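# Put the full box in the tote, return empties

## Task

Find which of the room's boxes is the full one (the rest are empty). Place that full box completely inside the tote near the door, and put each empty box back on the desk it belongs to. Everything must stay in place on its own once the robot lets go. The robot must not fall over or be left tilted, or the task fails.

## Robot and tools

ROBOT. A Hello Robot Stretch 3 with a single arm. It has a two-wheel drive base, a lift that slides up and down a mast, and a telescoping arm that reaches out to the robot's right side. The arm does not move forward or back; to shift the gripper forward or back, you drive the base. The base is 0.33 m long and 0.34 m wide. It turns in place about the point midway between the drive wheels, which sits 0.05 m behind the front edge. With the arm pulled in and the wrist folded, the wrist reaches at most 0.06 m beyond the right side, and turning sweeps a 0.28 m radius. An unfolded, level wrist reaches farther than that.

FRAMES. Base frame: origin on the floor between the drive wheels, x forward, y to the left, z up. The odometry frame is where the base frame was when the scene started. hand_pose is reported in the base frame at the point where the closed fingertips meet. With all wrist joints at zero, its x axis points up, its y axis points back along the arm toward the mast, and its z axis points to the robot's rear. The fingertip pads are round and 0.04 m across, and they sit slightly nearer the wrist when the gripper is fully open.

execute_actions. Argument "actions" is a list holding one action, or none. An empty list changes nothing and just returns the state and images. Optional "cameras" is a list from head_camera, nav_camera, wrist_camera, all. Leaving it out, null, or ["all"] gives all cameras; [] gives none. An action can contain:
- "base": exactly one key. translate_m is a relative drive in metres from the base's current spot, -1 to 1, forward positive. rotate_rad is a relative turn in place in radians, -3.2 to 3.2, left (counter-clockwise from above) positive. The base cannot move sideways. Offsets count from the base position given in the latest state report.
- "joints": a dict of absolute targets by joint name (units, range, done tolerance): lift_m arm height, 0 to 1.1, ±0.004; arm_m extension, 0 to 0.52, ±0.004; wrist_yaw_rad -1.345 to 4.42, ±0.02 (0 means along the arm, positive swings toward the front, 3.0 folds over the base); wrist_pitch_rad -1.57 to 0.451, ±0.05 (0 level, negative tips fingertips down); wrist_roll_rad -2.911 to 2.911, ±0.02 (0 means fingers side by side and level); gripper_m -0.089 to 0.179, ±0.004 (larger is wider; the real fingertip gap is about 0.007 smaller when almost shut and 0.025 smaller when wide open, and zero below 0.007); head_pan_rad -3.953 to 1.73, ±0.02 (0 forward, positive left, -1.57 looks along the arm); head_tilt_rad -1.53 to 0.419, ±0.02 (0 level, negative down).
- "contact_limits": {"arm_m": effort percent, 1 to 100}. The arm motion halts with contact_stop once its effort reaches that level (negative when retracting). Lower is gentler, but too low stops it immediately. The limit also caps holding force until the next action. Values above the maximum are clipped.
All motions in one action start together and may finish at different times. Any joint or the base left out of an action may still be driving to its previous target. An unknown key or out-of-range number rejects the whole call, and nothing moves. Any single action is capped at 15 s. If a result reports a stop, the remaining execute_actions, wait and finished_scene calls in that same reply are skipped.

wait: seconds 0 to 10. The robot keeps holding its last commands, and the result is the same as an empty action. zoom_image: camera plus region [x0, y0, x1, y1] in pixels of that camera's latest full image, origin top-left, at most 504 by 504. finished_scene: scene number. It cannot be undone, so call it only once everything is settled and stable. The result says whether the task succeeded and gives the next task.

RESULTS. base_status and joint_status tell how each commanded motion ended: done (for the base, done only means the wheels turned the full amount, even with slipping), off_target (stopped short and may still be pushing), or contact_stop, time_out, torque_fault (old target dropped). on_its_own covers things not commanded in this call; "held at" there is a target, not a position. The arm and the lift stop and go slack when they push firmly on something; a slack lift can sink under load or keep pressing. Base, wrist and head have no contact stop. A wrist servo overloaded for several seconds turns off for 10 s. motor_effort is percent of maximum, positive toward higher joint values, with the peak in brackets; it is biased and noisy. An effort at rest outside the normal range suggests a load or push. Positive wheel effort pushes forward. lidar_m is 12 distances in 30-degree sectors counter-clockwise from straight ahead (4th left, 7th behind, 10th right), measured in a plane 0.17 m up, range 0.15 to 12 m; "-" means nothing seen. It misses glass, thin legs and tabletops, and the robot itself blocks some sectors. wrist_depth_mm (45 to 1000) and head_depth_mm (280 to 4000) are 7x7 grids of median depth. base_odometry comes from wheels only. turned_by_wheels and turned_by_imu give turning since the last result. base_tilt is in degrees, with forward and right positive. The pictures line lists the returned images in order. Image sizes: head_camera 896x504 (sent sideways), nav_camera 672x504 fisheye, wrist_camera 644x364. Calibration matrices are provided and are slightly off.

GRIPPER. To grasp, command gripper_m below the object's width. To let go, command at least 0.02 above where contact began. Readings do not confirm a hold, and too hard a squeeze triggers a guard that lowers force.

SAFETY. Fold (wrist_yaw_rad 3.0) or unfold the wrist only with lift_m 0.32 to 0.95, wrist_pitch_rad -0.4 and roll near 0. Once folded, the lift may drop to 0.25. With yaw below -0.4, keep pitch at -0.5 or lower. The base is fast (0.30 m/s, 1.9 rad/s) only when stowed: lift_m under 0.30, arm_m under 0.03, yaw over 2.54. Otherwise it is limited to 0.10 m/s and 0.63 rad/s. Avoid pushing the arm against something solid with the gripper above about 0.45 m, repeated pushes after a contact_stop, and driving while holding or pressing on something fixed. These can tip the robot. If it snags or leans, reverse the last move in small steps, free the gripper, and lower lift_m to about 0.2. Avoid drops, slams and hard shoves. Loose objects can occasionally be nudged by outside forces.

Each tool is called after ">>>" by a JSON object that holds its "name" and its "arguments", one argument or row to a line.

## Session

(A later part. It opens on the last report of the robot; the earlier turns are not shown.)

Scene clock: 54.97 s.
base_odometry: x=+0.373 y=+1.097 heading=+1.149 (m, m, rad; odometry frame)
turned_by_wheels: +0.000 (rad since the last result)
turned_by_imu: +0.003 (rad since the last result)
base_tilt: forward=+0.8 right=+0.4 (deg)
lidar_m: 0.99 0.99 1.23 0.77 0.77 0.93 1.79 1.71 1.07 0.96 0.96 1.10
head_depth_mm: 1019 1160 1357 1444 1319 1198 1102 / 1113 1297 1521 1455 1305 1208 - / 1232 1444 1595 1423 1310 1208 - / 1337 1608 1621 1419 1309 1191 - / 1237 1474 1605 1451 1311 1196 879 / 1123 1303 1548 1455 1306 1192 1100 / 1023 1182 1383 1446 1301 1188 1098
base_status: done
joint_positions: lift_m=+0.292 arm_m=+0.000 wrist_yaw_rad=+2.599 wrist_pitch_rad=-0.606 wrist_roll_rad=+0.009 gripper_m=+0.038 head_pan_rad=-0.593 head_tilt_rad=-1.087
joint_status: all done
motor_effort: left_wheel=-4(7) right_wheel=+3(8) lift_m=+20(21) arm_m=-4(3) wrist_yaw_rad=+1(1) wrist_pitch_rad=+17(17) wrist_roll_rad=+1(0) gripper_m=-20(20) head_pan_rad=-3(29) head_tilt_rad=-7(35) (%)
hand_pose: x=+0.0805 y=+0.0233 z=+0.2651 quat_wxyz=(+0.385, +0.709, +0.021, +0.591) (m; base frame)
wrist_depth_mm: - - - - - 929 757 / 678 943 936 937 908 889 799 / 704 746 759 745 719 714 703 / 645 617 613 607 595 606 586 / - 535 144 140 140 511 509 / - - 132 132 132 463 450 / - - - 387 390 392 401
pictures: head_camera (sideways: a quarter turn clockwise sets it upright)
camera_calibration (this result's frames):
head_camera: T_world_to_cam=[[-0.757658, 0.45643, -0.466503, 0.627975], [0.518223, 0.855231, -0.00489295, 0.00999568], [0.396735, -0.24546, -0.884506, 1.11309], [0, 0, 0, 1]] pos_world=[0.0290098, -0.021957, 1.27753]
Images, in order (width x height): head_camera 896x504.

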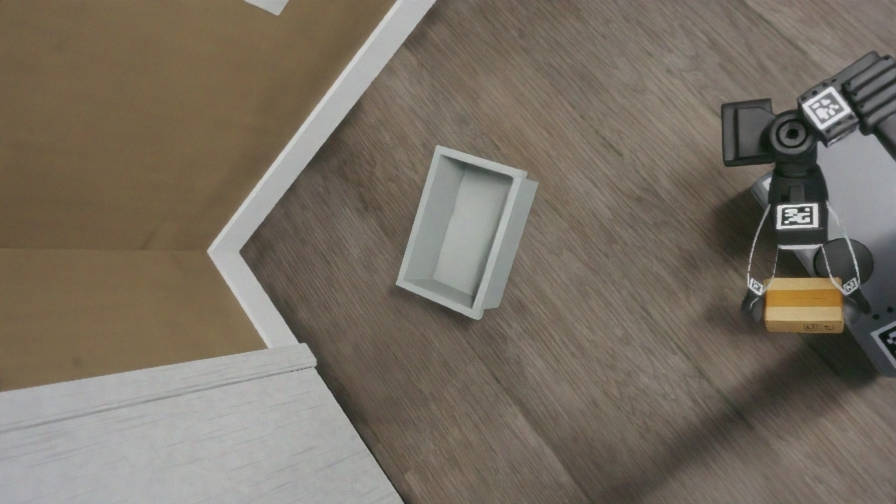

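>>> {"name": "execute_actions", "arguments": {
  "actions": [
    {"base":{"translate_m":0.445},"joints":{"lift_m":0.32,"wrist_yaw_rad":0.7,"arm_m":0.14,"head_pan_rad":-1.4}}
  ],
  "cameras": []
}}

>>> {"name": "execute_actions", "arguments": {
  "actions": [
    {"joints":{"wrist_pitch_rad":-1.0,"lift_m":0.27}}
  ],
  "cameras": ["head_camera","wrist_camera"]
}}

Scene clock: 66.97 s.
base_odometry: x=+0.555 y=+1.504 heading=+1.149 (m, m, rad; odometry frame)
turned_by_wheels: +0.000 (rad since the last result)
turned_by_imu: +0.000 (rad since the last result)
base_tilt: forward=+1.0 right=+0.3 (deg)
lidar_m: 0.56 0.56 0.70 1.33 0.95 1.03 1.98 1.56 0.98 0.88 0.88 0.62
head_depth_mm: 850 1019 1282 1447 1310 1192 1098 / 846 1023 1283 1441 1329 1191 - / 854 1028 1290 1447 1308 1213 - / 855 1032 1295 1451 1268 1213 - / 854 1033 1300 1447 1273 1184 1099 / 860 1039 1302 1440 1306 1194 1101 / 861 1040 1313 1450 1300 1190 1095
base_status: done
joint_positions: lift_m=+0.320 arm_m=+0.140 wrist_yaw_rad=+0.702 wrist_pitch_rad=-0.605 wrist_roll_rad=+0.009 gripper_m=+0.038 head_pan_rad=-1.394 head_tilt_rad=-1.087
joint_status: all done
motor_effort: left_wheel=-2(5) right_wheel=+3(7) lift_m=+27(23) arm_m=+2(0) wrist_yaw_rad=-1(3) wrist_pitch_rad=+16(17) wrist_roll_rad=+0(0) gripper_m=-20(20) head_pan_rad=-4(39) head_tilt_rad=-7(7) (%)
hand_pose: x=+0.1057 y=-0.4352 z=+0.2929 quat_wxyz=(+0.704, +0.430, -0.564, +0.032) (m; base frame)
wrist_depth_mm: 484 593 676 584 495 447 396 / 492 627 761 659 560 481 430 / 497 655 777 713 613 526 466 / 532 651 666 659 633 567 503 / 558 569 145 140 140 552 530 / 502 500 132 132 131 494 476 / 438 436 344 339 332 335 424
pictures: none
No camera images: the call's "cameras" was empty. Leave "cameras" out to get every camera's image.

Scene clock: 68.27 s.
base_odometry: x=+0.555 y=+1.504 heading=+1.149 (m, m, rad; odometry frame)
turned_by_wheels: +0.000 (rad since the last result)
turned_by_imu: +0.000 (rad since the last result)
base_tilt: forward=+0.9 right=+0.4 (deg)
lidar_m: 0.55 0.56 0.70 1.33 0.95 1.03 1.98 1.56 0.98 0.32 0.89 0.62
head_depth_mm: 848 1019 1281 1449 1317 1203 1100 / 848 1021 1282 1451 1329 1200 - / 854 1029 1285 1450 1321 1208 - / 853 1030 1296 1451 1252 1211 - / 858 1033 1300 1449 1276 1172 1103 / 857 1037 1311 1440 1301 1196 1098 / 860 1041 1319 1448 1306 1192 1093
base_status: not commanded
joint_positions: lift_m=+0.270 arm_m=+0.140 wrist_yaw_rad=+0.702 wrist_pitch_rad=-1.020 wrist_roll_rad=+0.009 gripper_m=+0.038 head_pan_rad=-1.394 head_tilt_rad=-1.087
joint_status: all done
motor_effort: left_wheel=-3(2) right_wheel=+3(3) lift_m=+20(26) arm_m=+2(2) wrist_yaw_rad=-1(1) wrist_pitch_rad=+8(17) wrist_roll_rad=+0(0) gripper_m=-20(20) head_pan_rad=-2(3) head_tilt_rad=-7(7) (%)
hand_pose: x=+0.0517 y=-0.3715 z=+0.1778 quat_wxyz=(+0.696, +0.536, -0.464, -0.115) (m; base frame)
wrist_depth_mm: 494 505 491 483 477 471 453 / 456 452 451 447 441 431 435 / 420 414 293 285 283 279 401 / 397 290 351 343 354 298 375 / 366 269 145 140 140 251 352 / 346 240 133 131 131 220 331 / 325 212 208 203 205 241 313
pictures: head_camera (sideways: a quarter turn clockwise sets it upright), wrist_camera
camera_calibration (this result's frames):
head_camera: T_world_to_cam=[[-0.200426, 0.861669, -0.466214, 0.624199], [0.974566, 0.224048, -0.00487701, 0.00719122], [0.100252, -0.455334, -0.884659, 1.11509], [0, 0, 0, 1]] pos_world=[0.00630744, -0.0317243, 1.27752]
wrist_camera: T_world_to_cam=[[-0.782517, -0.622517, -0.0118294, -0.185538], [-0.568785, 0.722445, -0.393137, 0.406681], [0.25328, -0.300908, -0.919404, 0.202228], [0, 0, 0, 1]] pos_world=[0.0349071, -0.348453, 0.343616]
Images, in order (width x height): head_camera 896x504, wrist_camera 644x364.

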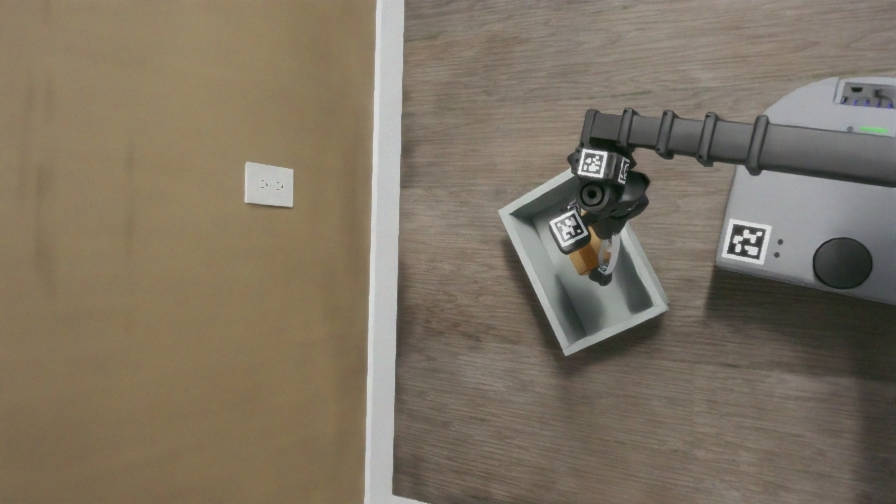

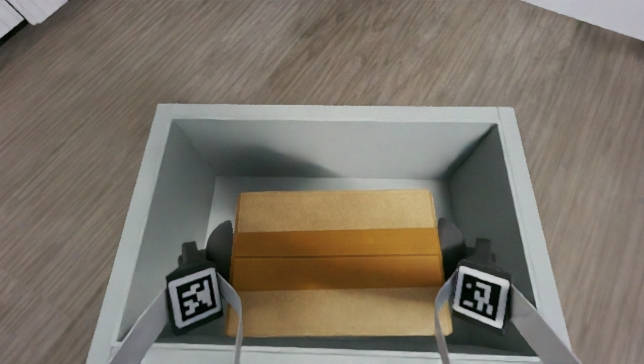

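>>> {"name": "execute_actions", "arguments": {
  "actions": [
    {"base":{"translate_m":0.035},"joints":{"arm_m":0.182,"lift_m":0.14}}
  ],
  "cameras": ["head_camera","wrist_camera"]
}}

Scene clock: 70.57 s.
base_odometry: x=+0.570 y=+1.535 heading=+1.149 (m, m, rad; odometry frame)
turned_by_wheels: +0.000 (rad since the last result)
turned_by_imu: +0.000 (rad since the last result)
base_tilt: forward=+0.9 right=+0.4 (deg)
lidar_m: 0.52 0.52 0.65 1.25 0.95 1.04 2.00 1.55 0.97 0.87 0.88 0.58
head_depth_mm: 843 1015 1268 1452 1314 1198 1102 / 846 1011 1266 1446 1317 1199 - / 848 1018 1279 1453 1322 1215 - / 849 1018 1285 1449 1274 1199 - / 847 1027 1286 1447 1289 1192 1105 / 852 1031 1294 1439 1303 1193 1098 / 857 1030 1304 1422 1304 1195 1094
base_status: done
joint_positions: lift_m=+0.140 arm_m=+0.182 wrist_yaw_rad=+0.701 wrist_pitch_rad=-1.021 wrist_roll_rad=+0.009 gripper_m=+0.038 head_pan_rad=-1.394 head_tilt_rad=-1.087
joint_status: all done
motor_effort: left_wheel=-3(4) right_wheel=+2(5) lift_m=+21(21) arm_m=+2(2) wrist_yaw_rad=-1(1) wrist_pitch_rad=+8(8) wrist_roll_rad=+0(0) gripper_m=-20(20) head_pan_rad=-4(3) head_tilt_rad=-7(7) (%)
hand_pose: x=+0.0516 y=-0.4134 z=+0.0477 quat_wxyz=(+0.696, +0.536, -0.463, -0.115) (m; base frame)
wrist_depth_mm: 226 137 136 136 133 133 131 / 149 148 145 144 142 141 139 / 166 190 186 184 180 178 159 / 167 228 236 218 228 225 166 / 167 219 144 141 140 219 166 / 169 208 133 132 131 206 165 / 169 197 195 193 190 191 165
pictures: head_camera (sideways: a quarter turn clockwise sets it upright), wrist_camera
camera_calibration (this result's frames):
head_camera: T_world_to_cam=[[-0.200426, 0.861669, -0.466214, 0.624199], [0.974566, 0.224047, -0.00487702, 0.00719123], [0.100252, -0.455334, -0.884658, 1.11509], [0, 0, 0, 1]] pos_world=[0.00630744, -0.0317243, 1.27752]
wrist_camera: T_world_to_cam=[[-0.782699, -0.622288, -0.0118122, -0.213145], [-0.568726, 0.722782, -0.392602, 0.385867], [0.252849, -0.300571, -0.919633, 0.0702383], [0, 0, 0, 1]] pos_world=[0.0348644, -0.390424, 0.213568]
Images, in order (width x height): head_camera 896x504, wrist_camera 644x364.

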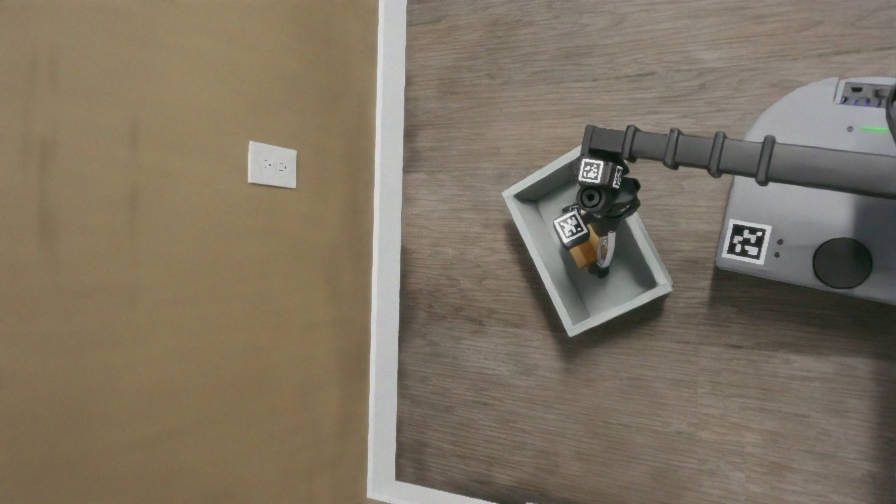

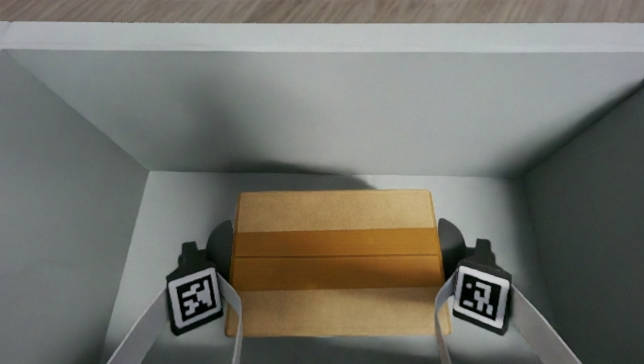

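193 vs 165 → lower ~0.03.

>>> {"name": "execute_actions", "arguments": {
  "actions": [
    {"joints":{"lift_m":0.111}}
  ],
  "cameras": []
}}

>>> {"name": "execute_actions", "arguments": {
  "actions": [
    {"joints":{"gripper_m":0.125}}
  ],
  "cameras": []
}}

>>> {"name": "execute_actions", "arguments": {
  "actions": [
    {"joints":{"lift_m":0.25}}
  ],
  "cameras": ["wrist_camera"]
}}

Scene clock: 71.87 s.
base_odometry: x=+0.570 y=+1.535 heading=+1.149 (m, m, rad; odometry frame)
turned_by_wheels: +0.000 (rad since the last result)
turned_by_imu: +0.000 (rad since the last result)
base_tilt: forward=+0.9 right=+0.4 (deg)
lidar_m: 0.52 0.52 0.66 1.26 0.95 1.04 2.00 1.55 0.97 0.87 0.88 0.58
head_depth_mm: 840 1010 1270 1456 1305 1196 1101 / 843 1013 1277 1452 1311 1193 - / 844 1022 1278 1452 1311 1208 - / 848 1026 1281 1447 1269 1201 - / 850 1023 1291 1438 1286 1194 1091 / 853 1028 1290 1448 1305 1191 1095 / 854 1035 1298 1423 1306 1193 1100
base_status: not commanded
joint_positions: lift_m=+0.111 arm_m=+0.182 wrist_yaw_rad=+0.701 wrist_pitch_rad=-1.020 wrist_roll_rad=+0.009 gripper_m=+0.038 head_pan_rad=-1.394 head_tilt_rad=-1.087
joint_status: all done
motor_effort: left_wheel=-3(3) right_wheel=+3(2) lift_m=+19(19) arm_m=+2(3) wrist_yaw_rad=-1(1) wrist_pitch_rad=+8(8) wrist_roll_rad=+0(0) gripper_m=-20(20) head_pan_rad=-4(3) head_tilt_rad=-7(7) (%)
hand_pose: x=+0.0517 y=-0.4134 z=+0.0188 quat_wxyz=(+0.696, +0.536, -0.464, -0.115) (m; base frame)
wrist_depth_mm: 122 121 119 119 117 116 115 / 149 148 146 144 142 140 138 / 167 189 186 183 181 177 159 / 167 207 206 203 202 201 166 / 167 194 144 140 140 188 166 / 169 183 133 132 131 179 166 / 167 172 169 166 166 167 164
pictures: none
No camera images: the call's "cameras" was empty. Leave "cameras" out to get every camera's image.

Scene clock: 73.23 s.
base_odometry: x=+0.570 y=+1.535 heading=+1.149 (m, m, rad; odometry frame)
turned_by_wheels: +0.000 (rad since the last result)
turned_by_imu: +0.000 (rad since the last result)
base_tilt: forward=+0.9 right=+0.3 (deg)
lidar_m: 0.52 0.52 0.66 1.25 0.95 1.03 1.99 1.56 0.97 0.87 0.88 0.58
head_depth_mm: 843 1011 1263 1454 1306 1201 1094 / 842 1015 1281 1446 1311 1198 - / 845 1019 1277 1454 1309 1208 - / 846 1019 1281 1440 1274 1204 - / 849 1026 1289 1448 1290 1197 1097 / 852 1025 1289 1445 1310 1191 1095 / 852 1028 1304 1421 1304 1197 1099
base_status: not commanded
joint_positions: lift_m=+0.111 arm_m=+0.182 wrist_yaw_rad=+0.701 wrist_pitch_rad=-1.014 wrist_roll_rad=+0.009 gripper_m=+0.125 head_pan_rad=-1.394 head_tilt_rad=-1.087
joint_status: all done
motor_effort: left_wheel=-3(3) right_wheel=+2(3) lift_m=+19(19) arm_m=+2(3) wrist_yaw_rad=-1(1) wrist_pitch_rad=+5(7) wrist_roll_rad=+0(0) gripper_m=+0(80) head_pan_rad=-3(3) head_tilt_rad=-7(7) (%)
hand_pose: x=+0.0526 y=-0.4145 z=+0.0196 quat_wxyz=(+0.697, +0.534, -0.465, -0.113) (m; base frame)
wrist_depth_mm: 121 120 118 117 116 115 114 / 147 146 143 141 140 138 137 / 166 186 183 180 178 175 159 / 168 205 206 206 205 203 167 / 168 196 145 142 142 192 166 / 168 184 135 132 132 - 165 / 167 170 169 167 167 167 157
pictures: none
No camera images: the call's "cameras" was empty. Leave "cameras" out to get every camera's image.

Scene clock: 75.33 s.
base_odometry: x=+0.570 y=+1.535 heading=+1.149 (m, m, rad; odometry frame)
turned_by_wheels: +0.000 (rad since the last result)
turned_by_imu: +0.000 (rad since the last result)
base_tilt: forward=+0.9 right=+0.3 (deg)
lidar_m: 0.52 0.52 0.66 1.26 0.95 1.04 1.99 1.55 0.97 0.87 0.88 0.58
head_depth_mm: 840 1008 1271 1455 1314 1201 1100 / 844 1017 1277 1449 1335 1194 - / 846 1016 1280 1450 1262 1210 - / 848 1021 1280 1454 1279 1202 - / 851 1020 1292 1442 1290 1193 1096 / 850 1027 1291 1445 1312 1187 1103 / 854 1031 1301 1420 1302 1192 1092
base_status: not commanded
joint_positions: lift_m=+0.250 arm_m=+0.182 wrist_yaw_rad=+0.701 wrist_pitch_rad=-1.013 wrist_roll_rad=+0.009 gripper_m=+0.125 head_pan_rad=-1.394 head_tilt_rad=-1.087
joint_status: all done
motor_effort: left_wheel=-3(3) right_wheel=+2(2) lift_m=+25(24) arm_m=+2(3) wrist_yaw_rad=-1(1) wrist_pitch_rad=+5(5) wrist_roll_rad=+0(0) gripper_m=+0(0) head_pan_rad=-4(3) head_tilt_rad=-7(7) (%)
hand_pose: x=+0.0528 y=-0.4147 z=+0.1584 quat_wxyz=(+0.697, +0.534, -0.466, -0.112) (m; base frame)
wrist_depth_mm: 459 468 468 457 450 441 420 / 431 428 427 418 416 416 411 / 403 397 402 393 382 387 379 / 370 247 251 246 242 232 354 / 343 247 333 335 328 236 332 / 325 211 316 266 309 - 309 / 310 241 300 291 293 250 296
pictures: wrist_camera
camera_calibration (this result's frames):
wrist_camera: T_world_to_cam=[[-0.782643, -0.622355, -0.0120396, -0.211784], [-0.566763, 0.720464, -0.399639, 0.430984], [0.257392, -0.305951, -0.916593, 0.16834], [0, 0, 0, 1]] pos_world=[0.0351853, -0.390809, 0.323987]
Images, in order (width x height): wrist_camera 644x364.

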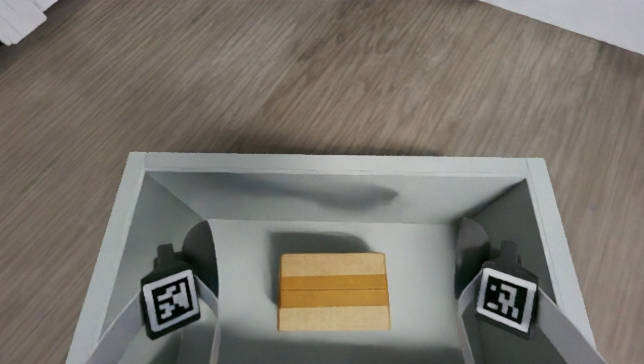

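>>> {"name": "finished_scene", "arguments": {
  "scene": 2
}}

The scene is finished: the task was done.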